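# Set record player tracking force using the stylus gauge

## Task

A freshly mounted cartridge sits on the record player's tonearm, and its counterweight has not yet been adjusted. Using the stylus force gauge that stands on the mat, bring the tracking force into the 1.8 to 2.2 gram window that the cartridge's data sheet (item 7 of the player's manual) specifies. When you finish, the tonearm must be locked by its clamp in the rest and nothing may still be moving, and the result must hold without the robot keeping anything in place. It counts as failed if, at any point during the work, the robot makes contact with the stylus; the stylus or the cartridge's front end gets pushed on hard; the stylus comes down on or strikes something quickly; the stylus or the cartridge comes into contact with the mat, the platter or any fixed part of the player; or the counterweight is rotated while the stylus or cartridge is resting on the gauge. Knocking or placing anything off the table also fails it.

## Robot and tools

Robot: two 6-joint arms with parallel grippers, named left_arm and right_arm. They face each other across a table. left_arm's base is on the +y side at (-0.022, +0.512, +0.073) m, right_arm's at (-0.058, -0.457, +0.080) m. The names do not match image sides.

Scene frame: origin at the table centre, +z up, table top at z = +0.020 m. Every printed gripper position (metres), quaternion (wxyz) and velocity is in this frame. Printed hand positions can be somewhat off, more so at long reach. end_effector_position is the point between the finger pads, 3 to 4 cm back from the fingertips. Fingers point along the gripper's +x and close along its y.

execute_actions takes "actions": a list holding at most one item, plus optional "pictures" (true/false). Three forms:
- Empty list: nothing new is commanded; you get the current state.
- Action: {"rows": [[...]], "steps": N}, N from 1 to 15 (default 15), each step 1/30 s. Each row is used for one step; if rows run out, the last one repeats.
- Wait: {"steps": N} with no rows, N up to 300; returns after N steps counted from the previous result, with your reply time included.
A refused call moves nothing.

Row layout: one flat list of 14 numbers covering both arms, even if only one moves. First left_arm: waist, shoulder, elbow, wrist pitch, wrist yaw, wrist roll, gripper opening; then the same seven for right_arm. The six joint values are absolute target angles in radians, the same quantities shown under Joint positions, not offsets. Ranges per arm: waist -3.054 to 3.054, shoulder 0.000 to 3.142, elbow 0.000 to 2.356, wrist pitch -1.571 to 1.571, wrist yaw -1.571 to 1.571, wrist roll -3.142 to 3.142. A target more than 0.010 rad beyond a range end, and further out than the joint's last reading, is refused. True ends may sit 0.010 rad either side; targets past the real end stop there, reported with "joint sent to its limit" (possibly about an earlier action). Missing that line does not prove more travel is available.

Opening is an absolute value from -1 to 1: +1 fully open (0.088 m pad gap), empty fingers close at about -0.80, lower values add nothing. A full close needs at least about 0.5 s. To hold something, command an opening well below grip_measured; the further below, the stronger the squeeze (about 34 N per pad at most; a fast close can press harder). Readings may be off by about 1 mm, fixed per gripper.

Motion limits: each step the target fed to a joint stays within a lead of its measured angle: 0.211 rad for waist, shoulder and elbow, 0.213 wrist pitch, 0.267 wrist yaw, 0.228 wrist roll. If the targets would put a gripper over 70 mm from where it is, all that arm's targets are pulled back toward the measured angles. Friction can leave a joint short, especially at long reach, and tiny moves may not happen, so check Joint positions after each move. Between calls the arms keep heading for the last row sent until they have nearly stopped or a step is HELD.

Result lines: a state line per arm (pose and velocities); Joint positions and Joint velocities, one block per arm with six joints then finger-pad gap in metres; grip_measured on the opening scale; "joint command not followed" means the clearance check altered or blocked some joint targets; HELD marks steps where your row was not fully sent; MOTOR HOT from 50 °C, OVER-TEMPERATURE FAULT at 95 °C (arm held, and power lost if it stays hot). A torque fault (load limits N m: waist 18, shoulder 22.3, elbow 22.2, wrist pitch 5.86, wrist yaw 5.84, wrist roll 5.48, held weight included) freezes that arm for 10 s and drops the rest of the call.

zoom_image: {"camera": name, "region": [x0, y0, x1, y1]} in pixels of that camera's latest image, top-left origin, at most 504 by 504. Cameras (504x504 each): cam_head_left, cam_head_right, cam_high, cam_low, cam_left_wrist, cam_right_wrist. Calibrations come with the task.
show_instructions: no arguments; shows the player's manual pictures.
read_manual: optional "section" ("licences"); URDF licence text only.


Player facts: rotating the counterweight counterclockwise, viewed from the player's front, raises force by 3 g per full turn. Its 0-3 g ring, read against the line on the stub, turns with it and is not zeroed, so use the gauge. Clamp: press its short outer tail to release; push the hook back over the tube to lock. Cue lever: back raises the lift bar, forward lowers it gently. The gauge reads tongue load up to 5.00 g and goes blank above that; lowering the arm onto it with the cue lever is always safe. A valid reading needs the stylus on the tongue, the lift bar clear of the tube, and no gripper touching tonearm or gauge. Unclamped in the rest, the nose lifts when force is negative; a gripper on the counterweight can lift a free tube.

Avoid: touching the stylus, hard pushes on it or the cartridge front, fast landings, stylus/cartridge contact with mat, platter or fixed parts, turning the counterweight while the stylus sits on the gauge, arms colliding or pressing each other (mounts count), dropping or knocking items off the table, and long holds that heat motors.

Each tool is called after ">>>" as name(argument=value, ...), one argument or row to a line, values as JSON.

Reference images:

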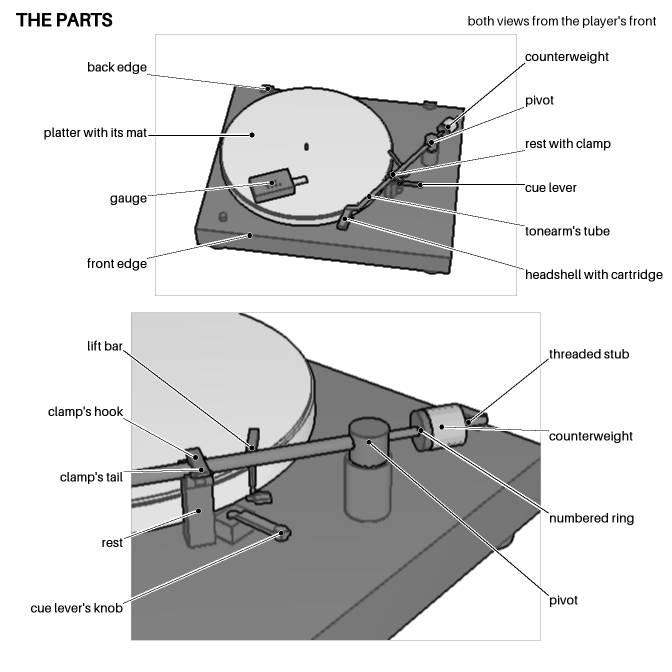

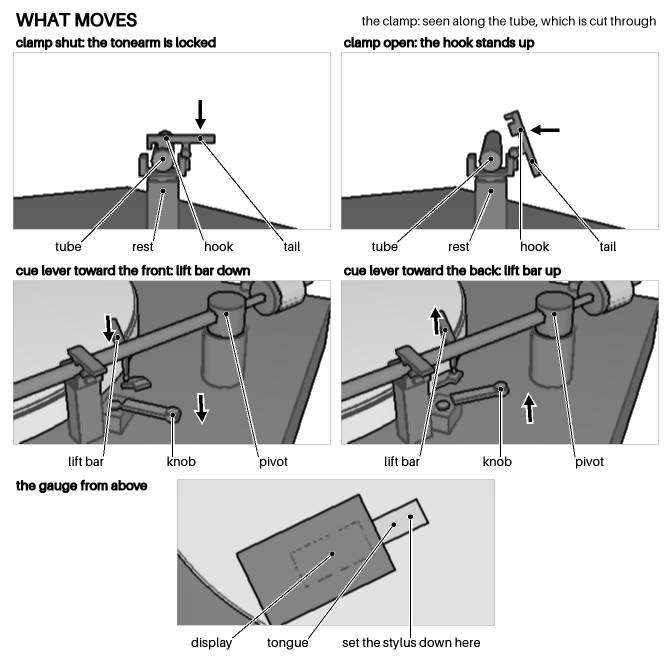

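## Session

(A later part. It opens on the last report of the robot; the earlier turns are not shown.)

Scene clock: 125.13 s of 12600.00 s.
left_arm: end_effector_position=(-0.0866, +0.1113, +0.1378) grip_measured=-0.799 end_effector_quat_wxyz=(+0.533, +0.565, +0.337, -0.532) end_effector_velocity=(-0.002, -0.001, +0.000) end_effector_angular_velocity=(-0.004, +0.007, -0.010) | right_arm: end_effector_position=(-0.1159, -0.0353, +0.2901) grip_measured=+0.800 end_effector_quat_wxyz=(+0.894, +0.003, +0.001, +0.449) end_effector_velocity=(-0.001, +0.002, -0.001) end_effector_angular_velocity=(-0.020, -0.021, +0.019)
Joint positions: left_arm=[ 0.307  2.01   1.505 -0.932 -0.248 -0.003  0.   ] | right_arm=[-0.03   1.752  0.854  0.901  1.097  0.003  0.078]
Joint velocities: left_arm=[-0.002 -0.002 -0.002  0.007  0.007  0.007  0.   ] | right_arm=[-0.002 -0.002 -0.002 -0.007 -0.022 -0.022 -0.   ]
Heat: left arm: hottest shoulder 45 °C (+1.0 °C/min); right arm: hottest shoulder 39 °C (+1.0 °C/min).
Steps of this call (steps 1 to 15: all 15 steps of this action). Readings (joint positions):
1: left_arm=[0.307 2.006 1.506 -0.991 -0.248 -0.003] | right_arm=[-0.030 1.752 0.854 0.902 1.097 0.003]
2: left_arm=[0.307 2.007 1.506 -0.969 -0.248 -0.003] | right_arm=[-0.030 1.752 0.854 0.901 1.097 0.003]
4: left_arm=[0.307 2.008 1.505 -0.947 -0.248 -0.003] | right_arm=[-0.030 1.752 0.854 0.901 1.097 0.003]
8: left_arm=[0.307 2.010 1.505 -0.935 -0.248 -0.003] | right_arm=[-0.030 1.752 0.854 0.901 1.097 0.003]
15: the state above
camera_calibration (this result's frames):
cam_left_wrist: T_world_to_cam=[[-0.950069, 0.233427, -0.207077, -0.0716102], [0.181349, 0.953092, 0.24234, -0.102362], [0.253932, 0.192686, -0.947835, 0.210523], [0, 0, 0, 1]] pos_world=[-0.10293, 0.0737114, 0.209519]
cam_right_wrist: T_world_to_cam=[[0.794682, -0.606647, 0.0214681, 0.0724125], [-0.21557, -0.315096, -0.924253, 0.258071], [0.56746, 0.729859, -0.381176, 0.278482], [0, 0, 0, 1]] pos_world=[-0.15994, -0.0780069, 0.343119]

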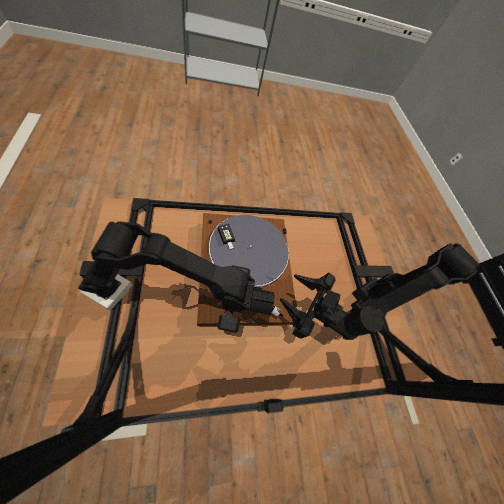

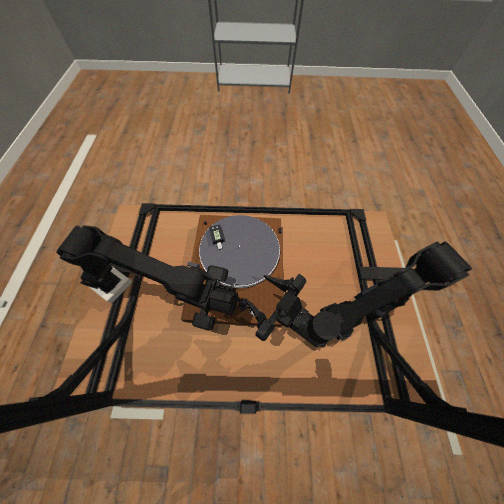

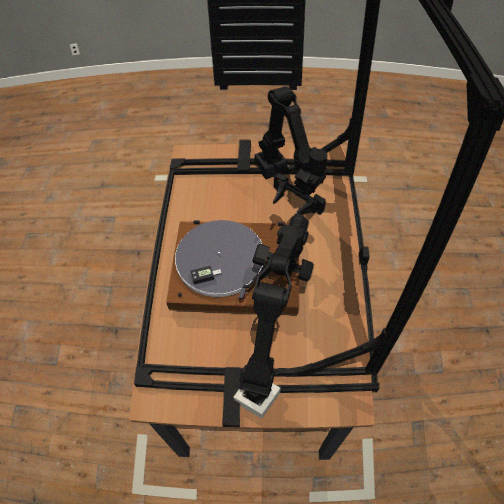

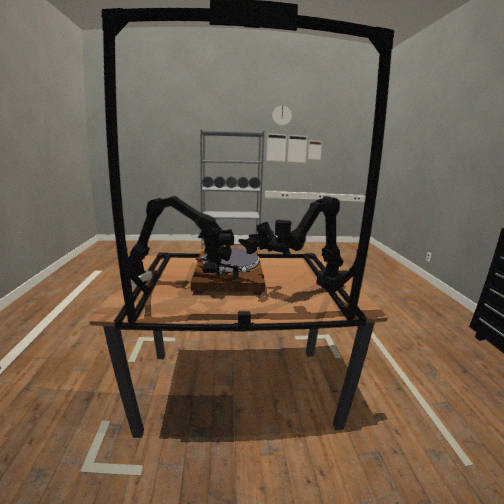

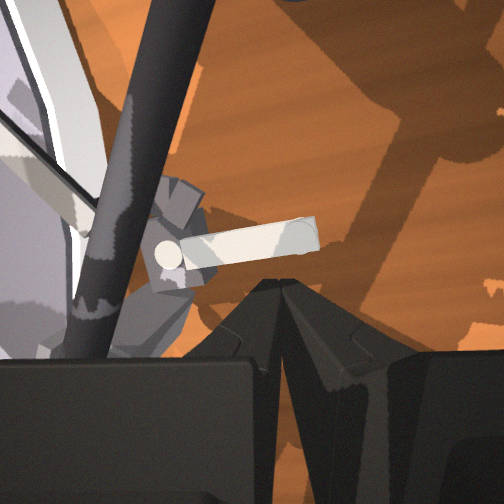

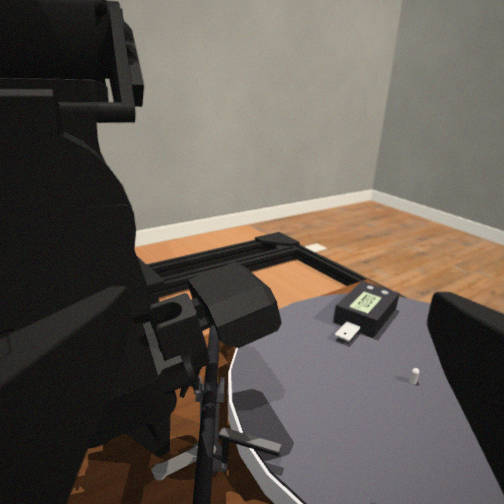

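>>> execute_actions(
  actions=[
    {"rows": [[0.308,2.025,1.502,-0.90,-0.25,0,-0.9, -0.03,1.75,0.85,0.9,1.1,0,0.8],[0.308,2.025,1.502,-0.90,-0.25,0,-0.9, -0.03,1.75,0.85,0.9,1.1,0,0.8],[0.308,2.025,1.502,-0.90,-0.25,0,-0.9, -0.03,1.75,0.85,0.9,1.1,0,0.8],[0.308,2.025,1.502,-0.89,-0.25,0,-0.9, -0.03,1.75,0.85,0.9,1.1,0,0.8],[0.308,2.025,1.502,-0.885,-0.25,0,-0.9, -0.03,1.75,0.85,0.9,1.1,0,0.8],[0.308,2.026,1.502,-0.88,-0.25,0,-0.9, -0.03,1.75,0.85,0.9,1.1,0,0.8],[0.308,2.027,1.502,-0.875,-0.25,0,-0.9, -0.03,1.75,0.85,0.9,1.1,0,0.8],[0.308,2.028,1.502,-0.87,-0.25,0,-0.9, -0.03,1.75,0.85,0.9,1.1,0,0.8],[0.308,2.028,1.502,-0.865,-0.25,0,-0.9, -0.03,1.75,0.85,0.9,1.1,0,0.8],[0.308,2.028,1.502,-0.86,-0.25,0,-0.9, -0.03,1.75,0.85,0.9,1.1,0,0.8]], "steps": 15},
  ],
)

Scene clock: 131.33 s of 12600.00 s.
left_arm: end_effector_position=(-0.0891, +0.0979, +0.1385) grip_measured=-0.799 end_effector_quat_wxyz=(+0.548, +0.546, +0.324, -0.545) end_effector_velocity=(+0.002, -0.001, +0.001) end_effector_angular_velocity=(-0.014, -0.017, +0.009) | right_arm: end_effector_position=(-0.1158, -0.0354, +0.2899) grip_measured=+0.800 end_effector_quat_wxyz=(+0.894, +0.003, +0.001, +0.449) end_effector_velocity=(+0.000, +0.001, -0.003) end_effector_angular_velocity=(-0.015, -0.011, +0.005)
Joint positions: left_arm=[ 0.307  2.015  1.505 -0.867 -0.252 -0.003  0.   ] | right_arm=[-0.03   1.752  0.854  0.901  1.097  0.003  0.078]
Joint velocities: left_arm=[-0.002 -0.002 -0.002  0.007 -0.022 -0.007  0.   ] | right_arm=[-0.002  0.002 -0.002 -0.007 -0.007 -0.007 -0.   ]
Heat: left arm: hottest shoulder 45 °C (+0.0 °C/min); right arm: hottest shoulder 39 °C (+1.0 °C/min).
Steps of this call (steps 1 to 15: the robot went on to your last target; steps 16 to 90: nothing new was sent; then 2.70 s passed at rest; steps 91 to 105: all 15 steps of this action). Readings (joint positions):
91: left_arm=[0.307 2.011 1.505 -0.927 -0.248 -0.003] | right_arm=[-0.030 1.752 0.854 0.901 1.097 0.003]
92: left_arm=[0.307 2.012 1.505 -0.918 -0.248 -0.003] | right_arm=[-0.030 1.752 0.854 0.901 1.097 0.003]
94: left_arm=[0.307 2.014 1.505 -0.908 -0.248 -0.003] | right_arm=[-0.030 1.752 0.854 0.901 1.097 0.003]
98: left_arm=[0.307 2.014 1.505 -0.889 -0.250 -0.003] | right_arm=[-0.030 1.752 0.854 0.901 1.097 0.003]
105: the state above
camera_calibration (this result's frames):
cam_left_wrist: T_world_to_cam=[[-0.952705, 0.219493, -0.210179, -0.0691268], [0.182311, 0.966142, 0.182572, -0.0822214], [0.243136, 0.135619, -0.960465, 0.220717], [0, 0, 0, 1]] pos_world=[-0.104532, 0.064677, 0.212473]
cam_right_wrist: T_world_to_cam=[[0.794674, -0.606632, 0.0221508, 0.0721659], [-0.21526, -0.315729, -0.92411, 0.257865], [0.567588, 0.729598, -0.381485, 0.278532], [0, 0, 0, 1]] pos_world=[-0.159932, -0.078023, 0.342953]

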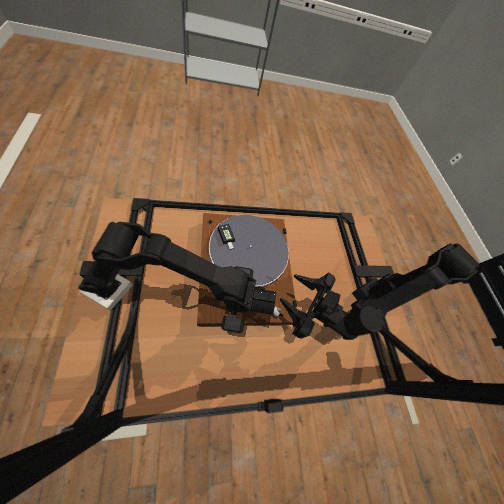

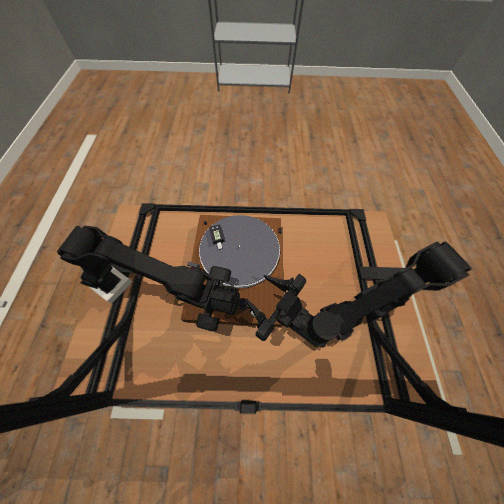

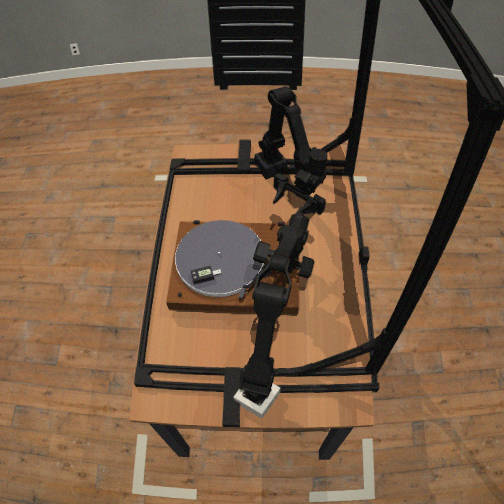

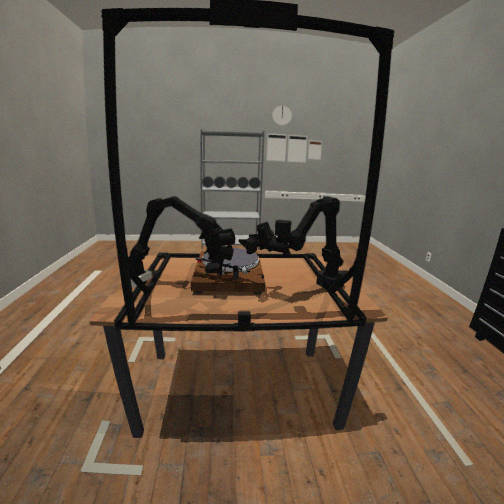

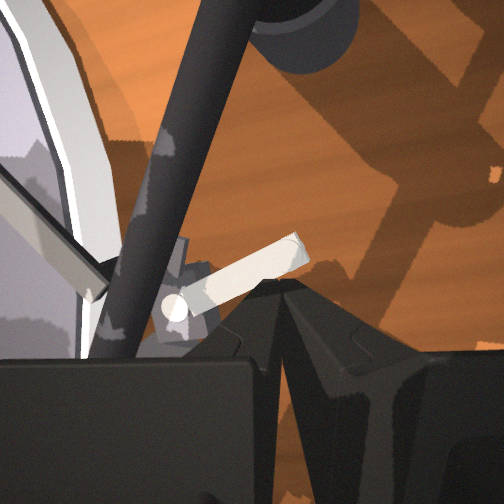

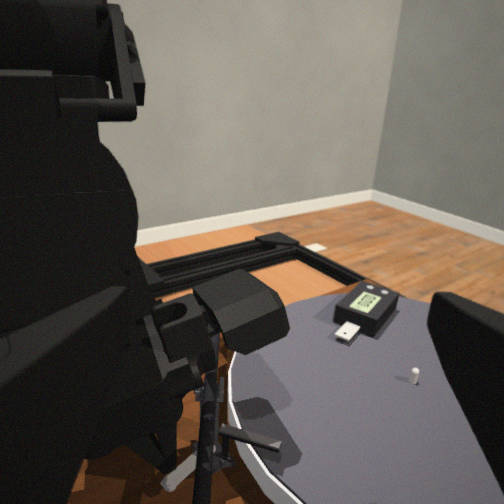

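Turning. Continue.

>>> execute_actions(
  actions=[
    {"rows": [[0.309,2.028,1.502,-0.858,-0.25,0,-0.9, -0.03,1.75,0.85,0.9,1.1,0,0.8],[0.31,2.028,1.502,-0.853,-0.25,0,-0.9, -0.03,1.75,0.85,0.9,1.1,0,0.8],[0.311,2.029,1.502,-0.848,-0.25,0,-0.9, -0.03,1.75,0.85,0.9,1.1,0,0.8],[0.312,2.03,1.502,-0.843,-0.25,0,-0.9, -0.03,1.75,0.85,0.9,1.1,0,0.8],[0.313,2.031,1.502,-0.838,-0.25,0,-0.9, -0.03,1.75,0.85,0.9,1.1,0,0.8],[0.314,2.032,1.502,-0.833,-0.25,0,-0.9, -0.03,1.75,0.85,0.9,1.1,0,0.8],[0.315,2.033,1.502,-0.828,-0.25,0,-0.9, -0.03,1.75,0.85,0.9,1.1,0,0.8],[0.316,2.034,1.502,-0.823,-0.25,0,-0.9, -0.03,1.75,0.85,0.9,1.1,0,0.8]], "steps": 15},
  ],
)

Scene clock: 136.80 s of 12600.00 s.
left_arm: end_effector_position=(-0.0881, +0.0897, +0.1384) grip_measured=-0.799 end_effector_quat_wxyz=(+0.558, +0.533, +0.319, -0.550) end_effector_velocity=(-0.000, -0.010, +0.002) end_effector_angular_velocity=(-0.054, -0.004, +0.023) | right_arm: end_effector_position=(-0.1158, -0.0354, +0.2899) grip_measured=+0.800 end_effector_quat_wxyz=(+0.894, +0.003, +0.001, +0.449) end_effector_velocity=(-0.001, -0.001, +0.001) end_effector_angular_velocity=(-0.007, -0.007, +0.010)
Joint positions: left_arm=[ 0.314  2.019  1.505 -0.827 -0.253 -0.003  0.   ] | right_arm=[-0.03   1.752  0.854  0.901  1.097  0.002  0.078]
Joint velocities: left_arm=[-0.002  0.002 -0.002  0.051 -0.022 -0.022  0.   ] | right_arm=[ 0.002 -0.007 -0.002 -0.007 -0.007 -0.007 -0.   ]
Heat: left arm: hottest shoulder 45 °C (+0.0 °C/min); right arm: hottest shoulder 39 °C (+1.0 °C/min).
Steps of this call (steps 1 to 15: the robot went on to your last target; steps 16 to 90: nothing new was sent; then 1.97 s passed at rest; steps 91 to 105: all 15 steps of this action). Readings (joint positions):
91: left_arm=[0.308 2.016 1.505 -0.864 -0.252 -0.003] | right_arm=[-0.030 1.752 0.854 0.901 1.097 0.002]
92: left_arm=[0.308 2.016 1.505 -0.863 -0.252 -0.003] | right_arm=[-0.030 1.752 0.854 0.901 1.097 0.002]
94: left_arm=[0.308 2.016 1.505 -0.857 -0.252 -0.003] | right_arm=[-0.030 1.752 0.854 0.901 1.097 0.002]
98: left_arm=[0.311 2.018 1.505 -0.840 -0.253 -0.003] | right_arm=[-0.030 1.752 0.854 0.901 1.097 0.002]
105: the state above
camera_calibration (this result's frames):
cam_left_wrist: T_world_to_cam=[[-0.955879, 0.205776, -0.209645, -0.0655133], [0.176913, 0.972977, 0.148382, -0.0708723], [0.234513, 0.104746, -0.966453, 0.224401], [0, 0, 0, 1]] pos_world=[-0.10271, 0.058933, 0.213655]
cam_right_wrist: T_world_to_cam=[[0.794667, -0.606627, 0.0225321, 0.0720547], [-0.214977, -0.315939, -0.924103, 0.257889], [0.567705, 0.729511, -0.381478, 0.278541], [0, 0, 0, 1]] pos_world=[-0.159948, -0.0780109, 0.342949]

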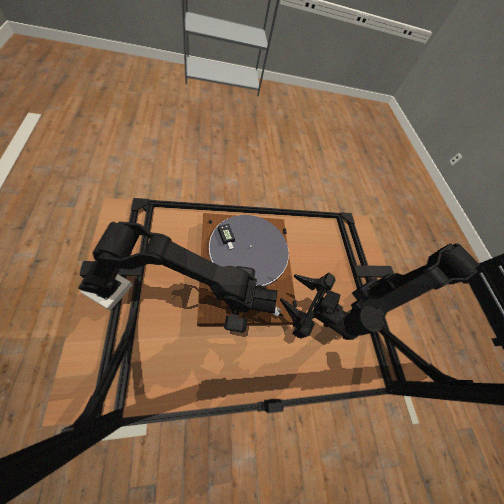

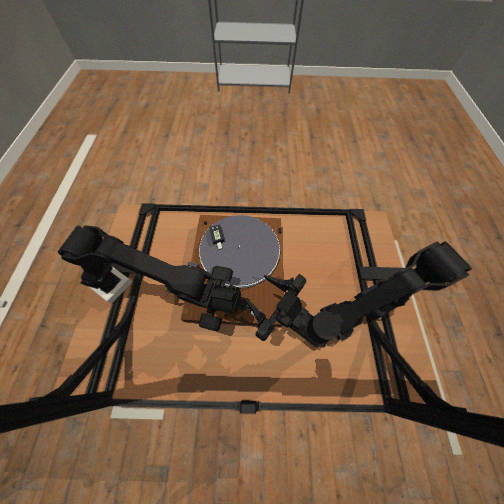

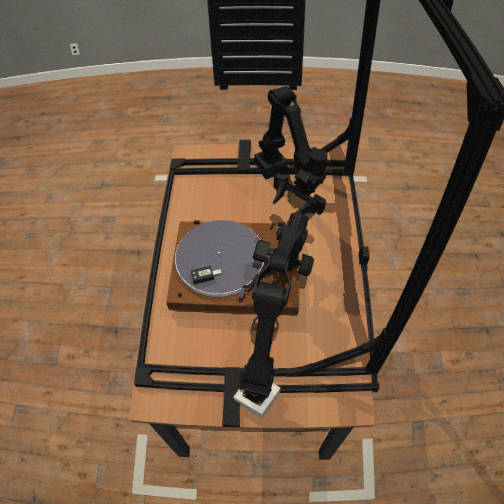

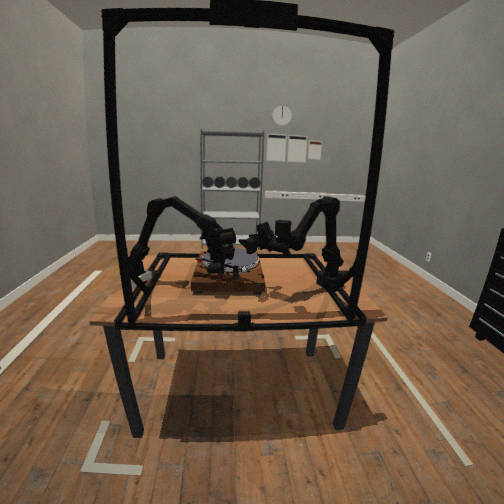

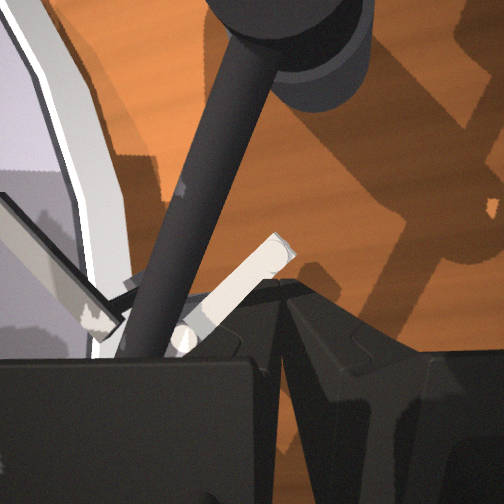

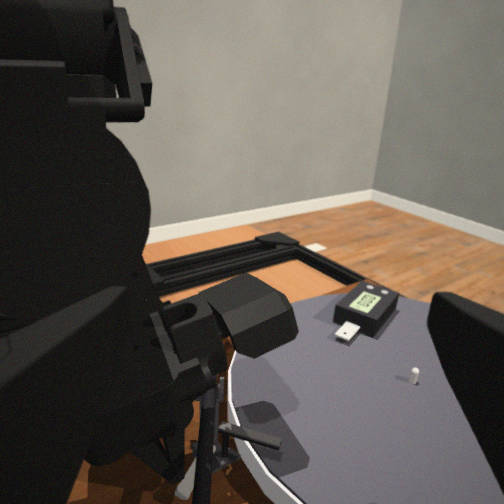

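>>> execute_actions(
  actions=[
    {"rows": [[0.32,2.034,1.502,-0.818,-0.25,0,-0.9, -0.03,1.75,0.85,0.9,1.1,0,0.8],[0.322,2.034,1.502,-0.814,-0.25,0,-0.9, -0.03,1.75,0.85,0.9,1.1,0,0.8],[0.324,2.035,1.502,-0.81,-0.25,0,-0.9, -0.03,1.75,0.85,0.9,1.1,0,0.8],[0.326,2.036,1.502,-0.806,-0.25,0,-0.9, -0.03,1.75,0.85,0.9,1.1,0,0.8],[0.328,2.036,1.502,-0.803,-0.25,0,-0.9, -0.03,1.75,0.85,0.9,1.1,0,0.8]], "steps": 15},
  ],
)

Scene clock: 142.50 s of 12600.00 s.
left_arm: end_effector_position=(-0.0870, +0.0865, +0.1381) grip_measured=-0.799 end_effector_quat_wxyz=(+0.561, +0.527, +0.319, -0.553) end_effector_velocity=(+0.001, +0.002, +0.000) end_effector_angular_velocity=(+0.007, -0.011, -0.008) | right_arm: end_effector_position=(-0.1158, -0.0355, +0.2898) grip_measured=+0.800 end_effector_quat_wxyz=(+0.894, +0.003, +0.001, +0.448) end_effector_velocity=(-0.002, +0.003, -0.001) end_effector_angular_velocity=(-0.011, -0.009, +0.020)
Joint positions: left_arm=[ 0.32   2.022  1.505 -0.812 -0.249 -0.003  0.   ] | right_arm=[-0.03   1.752  0.854  0.901  1.097  0.002  0.078]
Joint velocities: left_arm=[-0.002 -0.002 -0.002 -0.007 -0.007  0.007  0.   ] | right_arm=[-0.002  0.002  0.002 -0.007 -0.022 -0.007  0.   ]
Heat: left arm: hottest shoulder 45 °C (+0.0 °C/min); right arm: hottest shoulder 39 °C (+1.0 °C/min).
Steps of this call (steps 1 to 15: the robot went on to your last target; steps 16 to 90: nothing new was sent; then 2.20 s passed at rest; steps 91 to 105: all 15 steps of this action). Readings (joint positions):
91: left_arm=[0.314 2.020 1.505 -0.825 -0.252 -0.003] | right_arm=[-0.030 1.752 0.854 0.901 1.097 0.002]
92: left_arm=[0.315 2.020 1.505 -0.823 -0.252 -0.003] | right_arm=[-0.030 1.752 0.854 0.901 1.097 0.002]
94: left_arm=[0.317 2.021 1.505 -0.817 -0.252 -0.003] | right_arm=[-0.030 1.752 0.854 0.901 1.097 0.002]
98: left_arm=[0.320 2.022 1.505 -0.812 -0.249 -0.003] | right_arm=[-0.030 1.752 0.854 0.901 1.097 0.002]
105: the state above
camera_calibration (this result's frames):
cam_left_wrist: T_world_to_cam=[[-0.958206, 0.199182, -0.20535, -0.0640925], [0.173629, 0.975389, 0.135904, -0.0666214], [0.227365, 0.0945693, -0.969207, 0.224811], [0, 0, 0, 1]] pos_world=[-0.100961, 0.0564876, 0.213781]
cam_right_wrist: T_world_to_cam=[[0.794432, -0.606923, 0.0228729, 0.0718113], [-0.214944, -0.316174, -0.924031, 0.257733], [0.568047, 0.729163, -0.381633, 0.278587], [0, 0, 0, 1]] pos_world=[-0.159901, -0.0780628, 0.342828]

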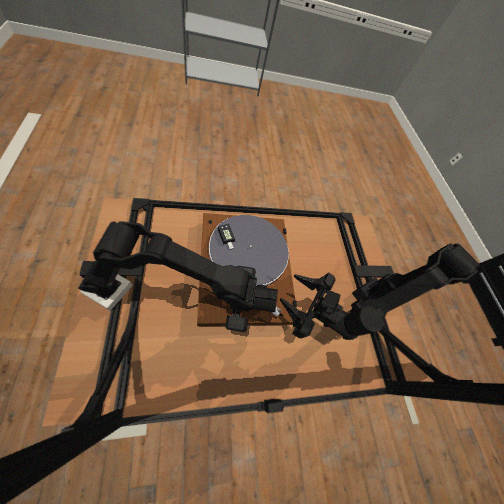

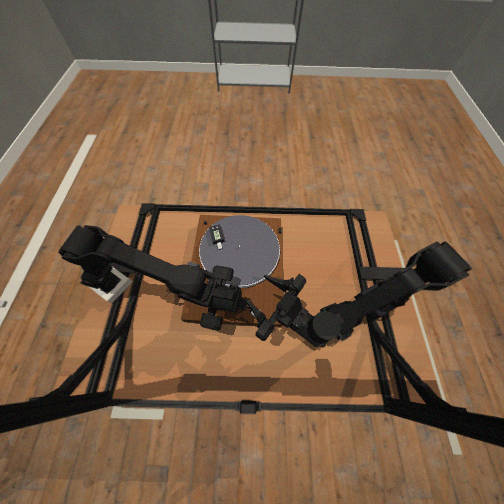

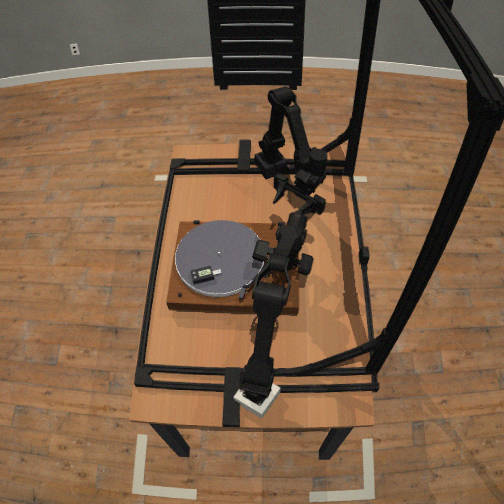

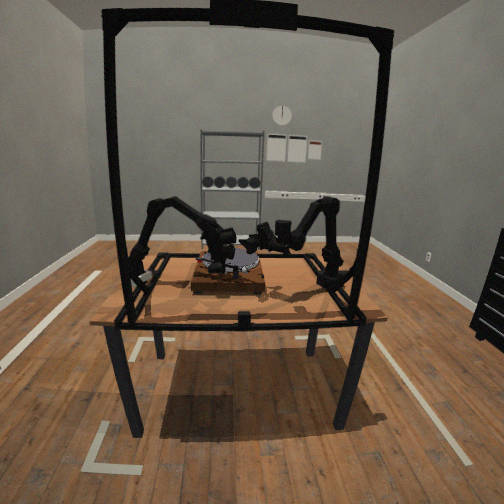

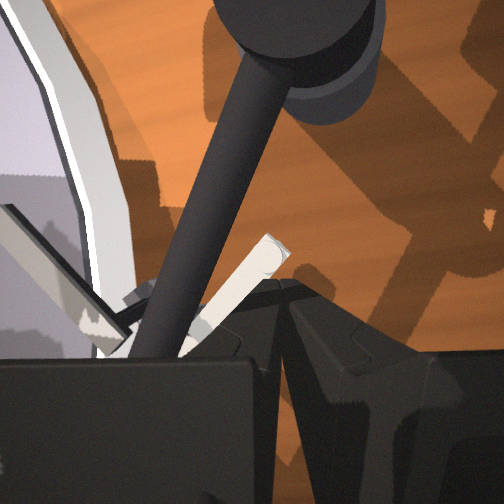

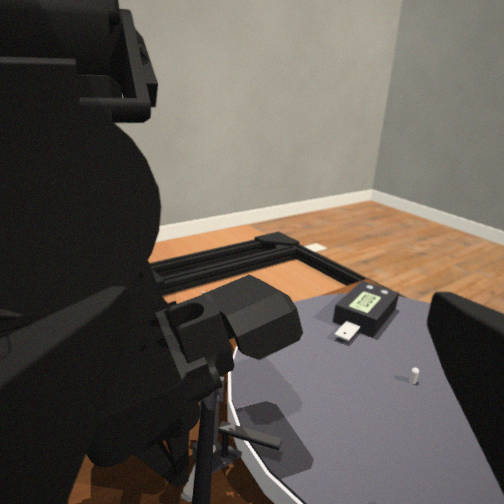

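>>> execute_actions(
  actions=[
    {"rows": [[0.295,2.02,1.502,-0.87,-0.25,0,-0.9, -0.03,1.75,0.85,0.9,1.1,0,0.8],[0.295,2.02,1.502,-0.87,-0.25,0,-0.9, -0.03,1.75,0.85,0.9,1.1,0,0.8],[0.295,2.02,1.502,-0.87,-0.25,0,-0.9, -0.03,1.75,0.85,0.9,1.1,0,0.8],[0.295,2.02,1.502,-0.87,-0.25,0,-0.9, -0.03,1.75,0.85,0.9,1.1,0,0.8],[0.295,2.02,1.502,-0.87,-0.25,0,-0.9, -0.03,1.75,0.85,0.9,1.1,0,0.8],[0.295,2.02,1.502,-0.87,-0.25,0,-0.9, -0.03,1.75,0.85,0.9,1.1,0,0.8],[0.295,2.02,1.502,-0.87,-0.25,0,-0.9, -0.03,1.75,0.85,0.9,1.1,0,0.8],[0.295,1.75,1.502,-0.95,-0.25,0,-0.9, -0.03,2.0,0.85,1.15,1.1,0,0.8]], "steps": 15},
  ],
  pictures=false,
)

>>> execute_actions(
  actions=[
    {"steps": 30},
  ],
)

>>> zoom_image(
  camera="cam_low",
  region=[180, 235, 280, 300],
)

Scene clock: 149.27 s of 12600.00 s.
left_arm: end_effector_position=(-0.0896, +0.1152, +0.2373) grip_measured=-0.799 end_effector_quat_wxyz=(+0.585, +0.480, +0.283, -0.590) end_effector_velocity=(+0.006, +0.021, +0.217) end_effector_angular_velocity=(-0.524, +0.135, +0.007) | right_arm: end_effector_position=(-0.1224, -0.0210, +0.2204) grip_measured=+0.800 end_effector_quat_wxyz=(+0.895, -0.015, -0.000, +0.446) end_effector_velocity=(+0.000, +0.003, -0.027) end_effector_angular_velocity=(+0.054, +0.016, +0.015)
Joint positions: left_arm=[ 0.296  1.753  1.508 -0.938 -0.25  -0.003  0.   ] | right_arm=[-0.03   1.999  0.845  1.126  1.101 -0.001  0.078]
Joint velocities: left_arm=[-0.002 -0.496  0.095 -0.051 -0.007 -0.007  0.   ] | right_arm=[-0.007  0.129 -0.022  0.227 -0.022 -0.022  0.   ]
Heat: left arm: hottest shoulder 45 °C (+1.0 °C/min); right arm: hottest shoulder 39 °C (+1.0 °C/min).
Steps of this call (steps 1 to 15: the robot went on to your last target; steps 16 to 90: nothing new was sent; then 3.27 s passed at rest; steps 91 to 105: all 15 steps of this action). Readings (joint positions):
91: left_arm=[0.319 2.022 1.505 -0.816 -0.249 -0.003] | right_arm=[-0.030 1.752 0.854 0.901 1.097 0.002]
92: left_arm=[0.316 2.022 1.505 -0.829 -0.249 -0.003] | right_arm=[-0.030 1.752 0.854 0.901 1.097 0.002]
94: left_arm=[0.307 2.022 1.505 -0.855 -0.249 -0.003] | right_arm=[-0.030 1.752 0.854 0.901 1.097 0.002]
98: left_arm=[0.297 1.996 1.504 -0.874 -0.249 -0.003] | right_arm=[-0.030 1.783 0.854 0.961 1.101 0.001]
105: the state above

Scene clock: 150.27 s of 12600.00 s.
left_arm: end_effector_position=(-0.0889, +0.1175, +0.2379) grip_measured=-0.799 end_effector_quat_wxyz=(+0.583, +0.483, +0.284, -0.588) end_effector_velocity=(+0.003, +0.004, -0.001) end_effector_angular_velocity=(+0.013, -0.016, +0.025) | right_arm: end_effector_position=(-0.1225, -0.0208, +0.2234) grip_measured=+0.800 end_effector_quat_wxyz=(+0.895, -0.004, -0.000, +0.447) end_effector_velocity=(+0.001, +0.000, -0.001) end_effector_angular_velocity=(-0.020, -0.013, +0.005)
Joint positions: left_arm=[ 0.296  1.75   1.508 -0.949 -0.25  -0.003  0.   ] | right_arm=[-0.03   2.     0.846  1.149  1.101 -0.001  0.078]
Joint velocities: left_arm=[-0.002 -0.002 -0.002 -0.022 -0.022 -0.022  0.   ] | right_arm=[-0.002 -0.007 -0.002 -0.022 -0.007 -0.007 -0.   ]
Heat: left arm: hottest shoulder 45 °C (+1.0 °C/min); right arm: hottest shoulder 39 °C (+1.0 °C/min).
Steps of this call (steps 1 to 30: the robot went on to your last target). Readings (joint positions):
1: left_arm=[0.296 1.742 1.509 -0.940 -0.250 -0.003] | right_arm=[-0.030 2.001 0.845 1.134 1.101 -0.001]
2: left_arm=[0.296 1.739 1.509 -0.943 -0.250 -0.003] | right_arm=[-0.030 2.001 0.845 1.142 1.101 -0.001]
4: left_arm=[0.296 1.743 1.509 -0.949 -0.250 -0.003] | right_arm=[-0.030 2.000 0.846 1.146 1.101 -0.001]
8: left_arm=[0.296 1.749 1.508 -0.949 -0.250 -0.003] | right_arm=[-0.030 2.000 0.846 1.147 1.101 -0.001]
30: the state above
All arms were judged still, so your last target was given up. Only a new action makes them travel on or press farther. Fingers that are still opening or closing keep moving.
camera_calibration (this result's frames):
cam_left_wrist: T_world_to_cam=[[-0.96022, 0.193985, -0.200866, -0.0522817], [0.198348, 0.98013, -0.00162605, -0.0757302], [0.19656, -0.0414027, -0.979617, 0.334698], [0, 0, 0, 1]] pos_world=[-0.100969, 0.0982248, 0.317252]
cam_right_wrist: T_world_to_cam=[[0.791681, -0.609957, 0.0345459, 0.0846189], [-0.209897, -0.324664, -0.922245, 0.199619], [0.573746, 0.722873, -0.385058, 0.247686], [0, 0, 0, 1]] pos_world=[-0.167201, -0.0626225, 0.276548]

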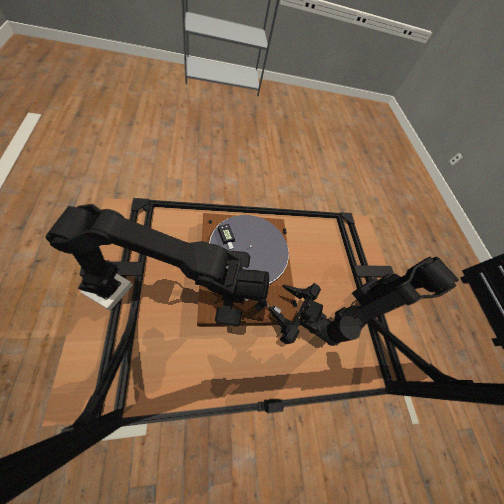

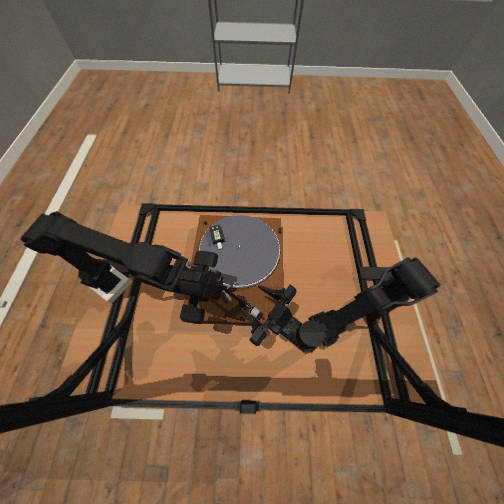

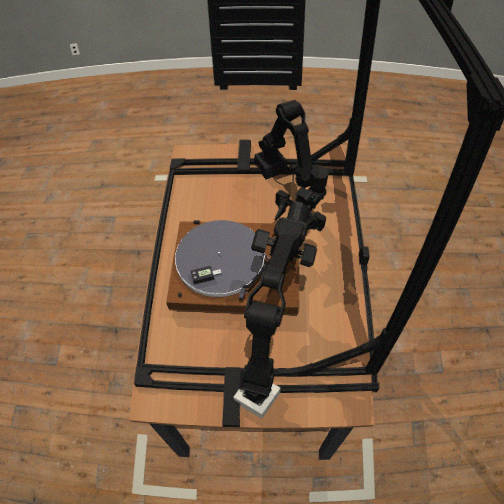

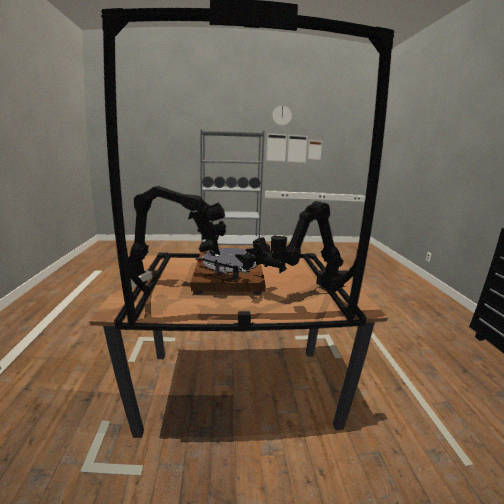

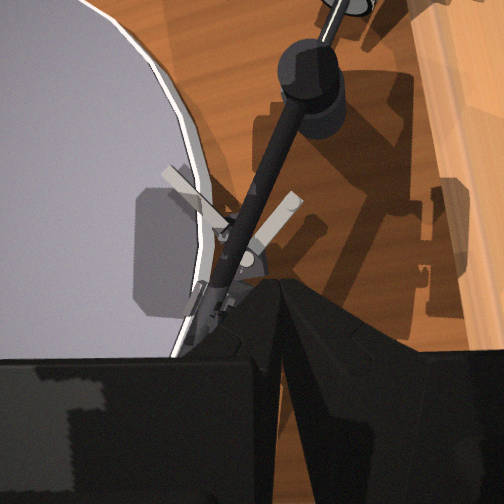

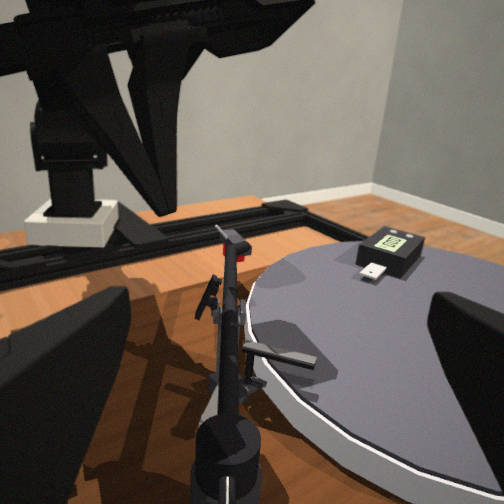

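Region (180, 235, 280, 300) of cam_low's 504x504 image, scaled by 5.040, with more detail than that image has; it fills the top 328 rows of this view, and the rest is white.

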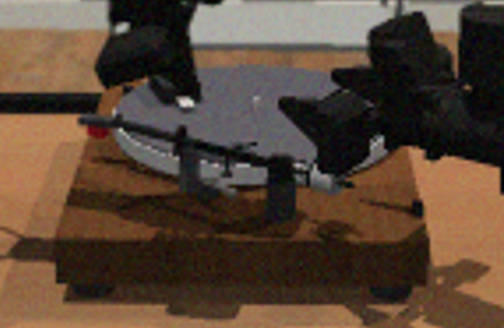

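>>> execute_actions(
  actions=[
    {"rows": [[0.579,1.90,1.70,-1.345,0,-2.49,-0.15, -0.03,2.0,0.85,1.15,1.1,0,0.8]], "steps": 15},
  ],
  pictures=false,
)

>>> execute_actions(
  actions=[
    {"steps": 40},
  ],
  pictures=false,
)

>>> execute_actions(
  actions=[
    {"rows": [[0.579,1.93,1.70,-1.345,0,-2.49,-0.15, -0.03,2.0,0.85,1.15,1.1,0,0.8]], "steps": 15},
  ],
)

Scene clock: 165.90 s of 12600.00 s.
left_arm: end_effector_position=(-0.0140, +0.1506, +0.2168) grip_measured=-0.153 end_effector_quat_wxyz=(+0.682, +0.192, +0.675, -0.207) end_effector_velocity=(-0.002, +0.014, -0.001) end_effector_angular_velocity=(+0.060, +0.054, +1.997) | right_arm: end_effector_position=(-0.1225, -0.0208, +0.2234) grip_measured=+0.800 end_effector_quat_wxyz=(+0.895, -0.004, -0.000, +0.447) end_effector_velocity=(+0.000, +0.000, -0.001) end_effector_angular_velocity=(-0.011, -0.009, +0.005)
Joint positions: left_arm=[ 0.579  1.896  1.688 -1.34  -0.002 -0.976  0.031] | right_arm=[-0.03   2.     0.846  1.149  1.101 -0.001  0.078]
Joint velocities: left_arm=[-0.002  0.002  0.002 -0.066  0.007 -2.     0.002] | right_arm=[-0.002 -0.002 -0.002 -0.007 -0.007 -0.007  0.   ]
Heat: left arm: hottest shoulder 45 °C (+1.0 °C/min); right arm: hottest shoulder 39 °C (+1.0 °C/min).
Steps of this call (steps 1 to 90: nothing new was sent; then 12.13 s passed at rest; steps 91 to 105: all 15 steps of this action). Readings (joint positions):
91: left_arm=[0.311 1.772 1.541 -1.005 -0.186 -0.050] | right_arm=[-0.030 2.000 0.846 1.149 1.101 -0.001]
92: left_arm=[0.351 1.802 1.590 -1.066 -0.119 -0.116] | right_arm=[-0.030 2.000 0.846 1.149 1.101 -0.001]
94: left_arm=[0.456 1.852 1.652 -1.171 -0.062 -0.247] | right_arm=[-0.030 2.000 0.846 1.149 1.101 -0.001]
98: left_arm=[0.589 1.893 1.672 -1.308 -0.024 -0.513] | right_arm=[-0.030 2.000 0.846 1.149 1.101 -0.001]
105: the state above

Scene clock: 167.23 s of 12600.00 s.
left_arm: end_effector_position=(-0.0141, +0.1512, +0.2167) grip_measured=-0.150 end_effector_quat_wxyz=(-0.628, +0.326, -0.633, -0.313) end_effector_velocity=(+0.000, +0.004, +0.001) end_effector_angular_velocity=(+0.017, -0.007, -0.010) | right_arm: end_effector_position=(-0.1226, -0.0207, +0.2235) grip_measured=+0.800 end_effector_quat_wxyz=(+0.895, -0.003, -0.000, +0.447) end_effector_velocity=(+0.000, +0.000, -0.001) end_effector_angular_velocity=(-0.002, +0.003, +0.005)
Joint positions: left_arm=[ 0.579  1.897  1.689 -1.343 -0.002 -2.485  0.032] | right_arm=[-0.03   2.     0.846  1.149  1.101 -0.001  0.078]
Joint velocities: left_arm=[-0.002 -0.002  0.002 -0.022 -0.007  0.007  0.   ] | right_arm=[-0.002 -0.002 -0.002 -0.007 -0.007  0.007 -0.   ]
Heat: left arm: hottest shoulder 45 °C (+1.0 °C/min); right arm: hottest shoulder 39 °C (+1.0 °C/min).
Steps of this call (steps 1 to 40: the robot went on to your last target). Readings (joint positions):
1: left_arm=[0.579 1.896 1.689 -1.342 -0.002 -1.042] | right_arm=[-0.030 2.000 0.846 1.149 1.101 -0.001]
2: left_arm=[0.579 1.896 1.689 -1.342 -0.002 -1.107] | right_arm=[-0.030 2.000 0.846 1.149 1.101 -0.001]
4: left_arm=[0.579 1.896 1.689 -1.342 -0.002 -1.238] | right_arm=[-0.030 2.000 0.846 1.149 1.101 -0.001]
8: left_arm=[0.579 1.896 1.689 -1.343 -0.002 -1.499] | right_arm=[-0.030 2.000 0.846 1.149 1.101 -0.001]
40: the state above

Scene clock: 167.73 s of 12600.00 s.
left_arm: end_effector_position=(-0.0141, +0.1500, +0.2083) grip_measured=-0.150 end_effector_quat_wxyz=(-0.632, +0.318, -0.629, -0.321) end_effector_velocity=(+0.000, +0.005, +0.000) end_effector_angular_velocity=(+0.022, -0.007, +0.005) | right_arm: end_effector_position=(-0.1226, -0.0207, +0.2235) grip_measured=+0.800 end_effector_quat_wxyz=(+0.895, -0.003, -0.000, +0.447) end_effector_velocity=(+0.000, +0.000, -0.001) end_effector_angular_velocity=(-0.002, +0.003, +0.005)
Joint positions: left_arm=[ 0.579  1.923  1.691 -1.344 -0.002 -2.486  0.032] | right_arm=[-0.03   2.     0.846  1.149  1.101 -0.001  0.078]
Joint velocities: left_arm=[-0.002 -0.002 -0.002 -0.022 -0.007 -0.007 -0.   ] | right_arm=[-0.002 -0.002 -0.002 -0.007 -0.007  0.007  0.   ]
Heat: left arm: hottest shoulder 45 °C (+1.0 °C/min); right arm: hottest shoulder 39 °C (+1.0 °C/min).
Steps of this call (steps 1 to 15: all 15 steps of this action). Readings (joint positions):
1: left_arm=[0.579 1.900 1.689 -1.344 -0.002 -2.486] | right_arm=[-0.030 2.000 0.846 1.149 1.101 -0.001]
2: left_arm=[0.579 1.903 1.690 -1.344 -0.002 -2.486] | right_arm=[-0.030 2.000 0.846 1.149 1.101 -0.001]
4: left_arm=[0.579 1.911 1.691 -1.344 -0.002 -2.486] | right_arm=[-0.030 2.000 0.846 1.149 1.101 -0.001]
8: left_arm=[0.579 1.923 1.691 -1.344 -0.002 -2.486] | right_arm=[-0.030 2.000 0.846 1.149 1.101 -0.001]
15: the state above
camera_calibration (this result's frames):
cam_left_wrist: T_world_to_cam=[[0.792147, -0.60914, 0.0380936, 0.102708], [-0.577991, -0.728663, 0.367392, 0.0460282], [-0.196036, -0.313046, -0.929286, 0.31714], [0, 0, 0, 1]] pos_world=[0.00741501, 0.195382, 0.273891]
cam_right_wrist: T_world_to_cam=[[0.791687, -0.609969, 0.034204, 0.0847605], [-0.210052, -0.324348, -0.922321, 0.199741], [0.573681, 0.723005, -0.384907, 0.247659], [0, 0, 0, 1]] pos_world=[-0.167225, -0.062572, 0.276652]

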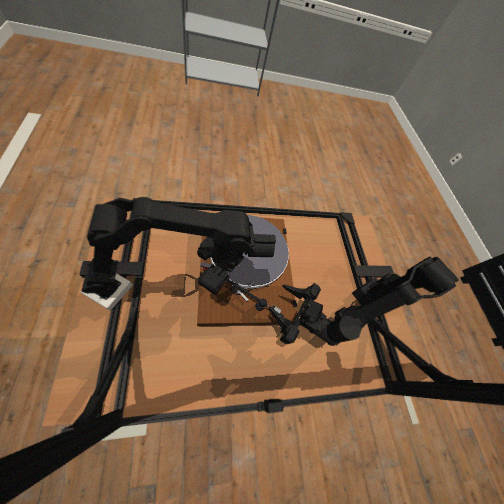

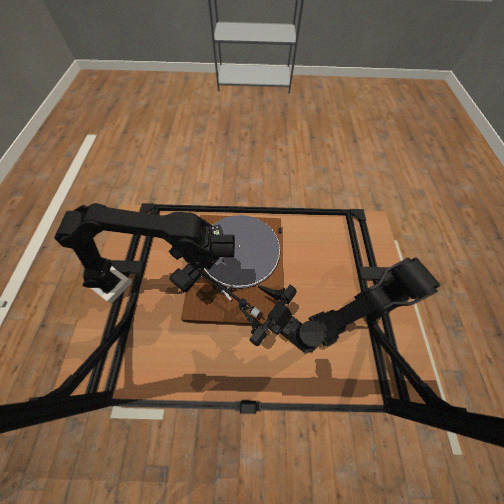

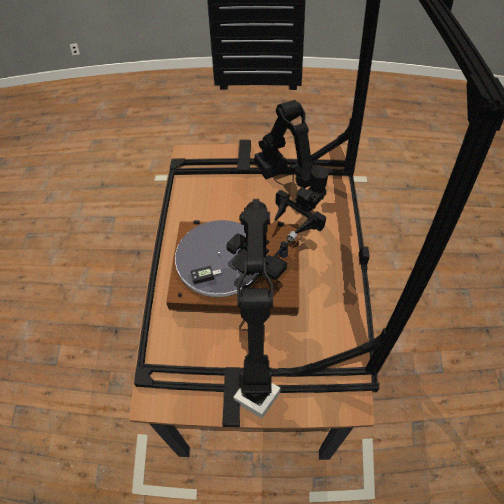

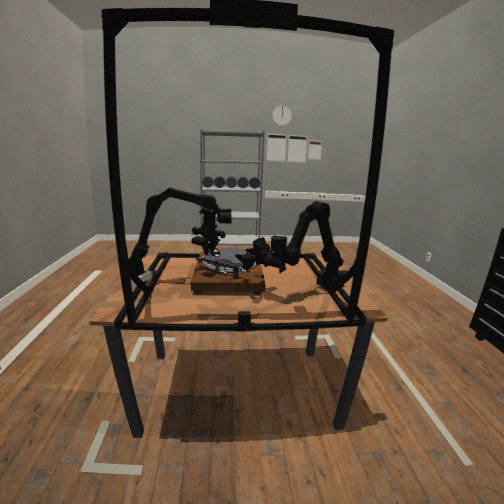

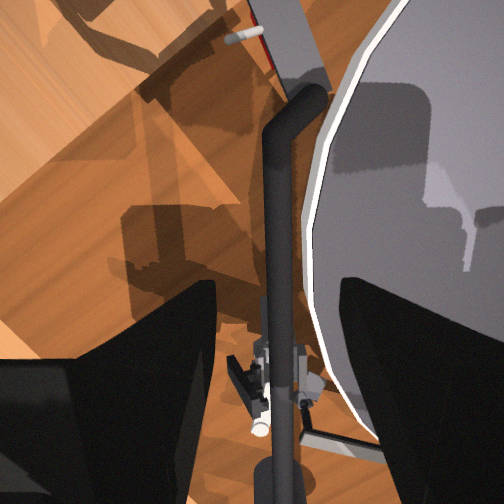

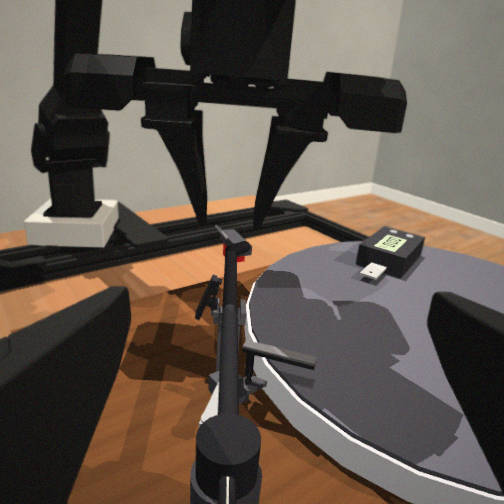

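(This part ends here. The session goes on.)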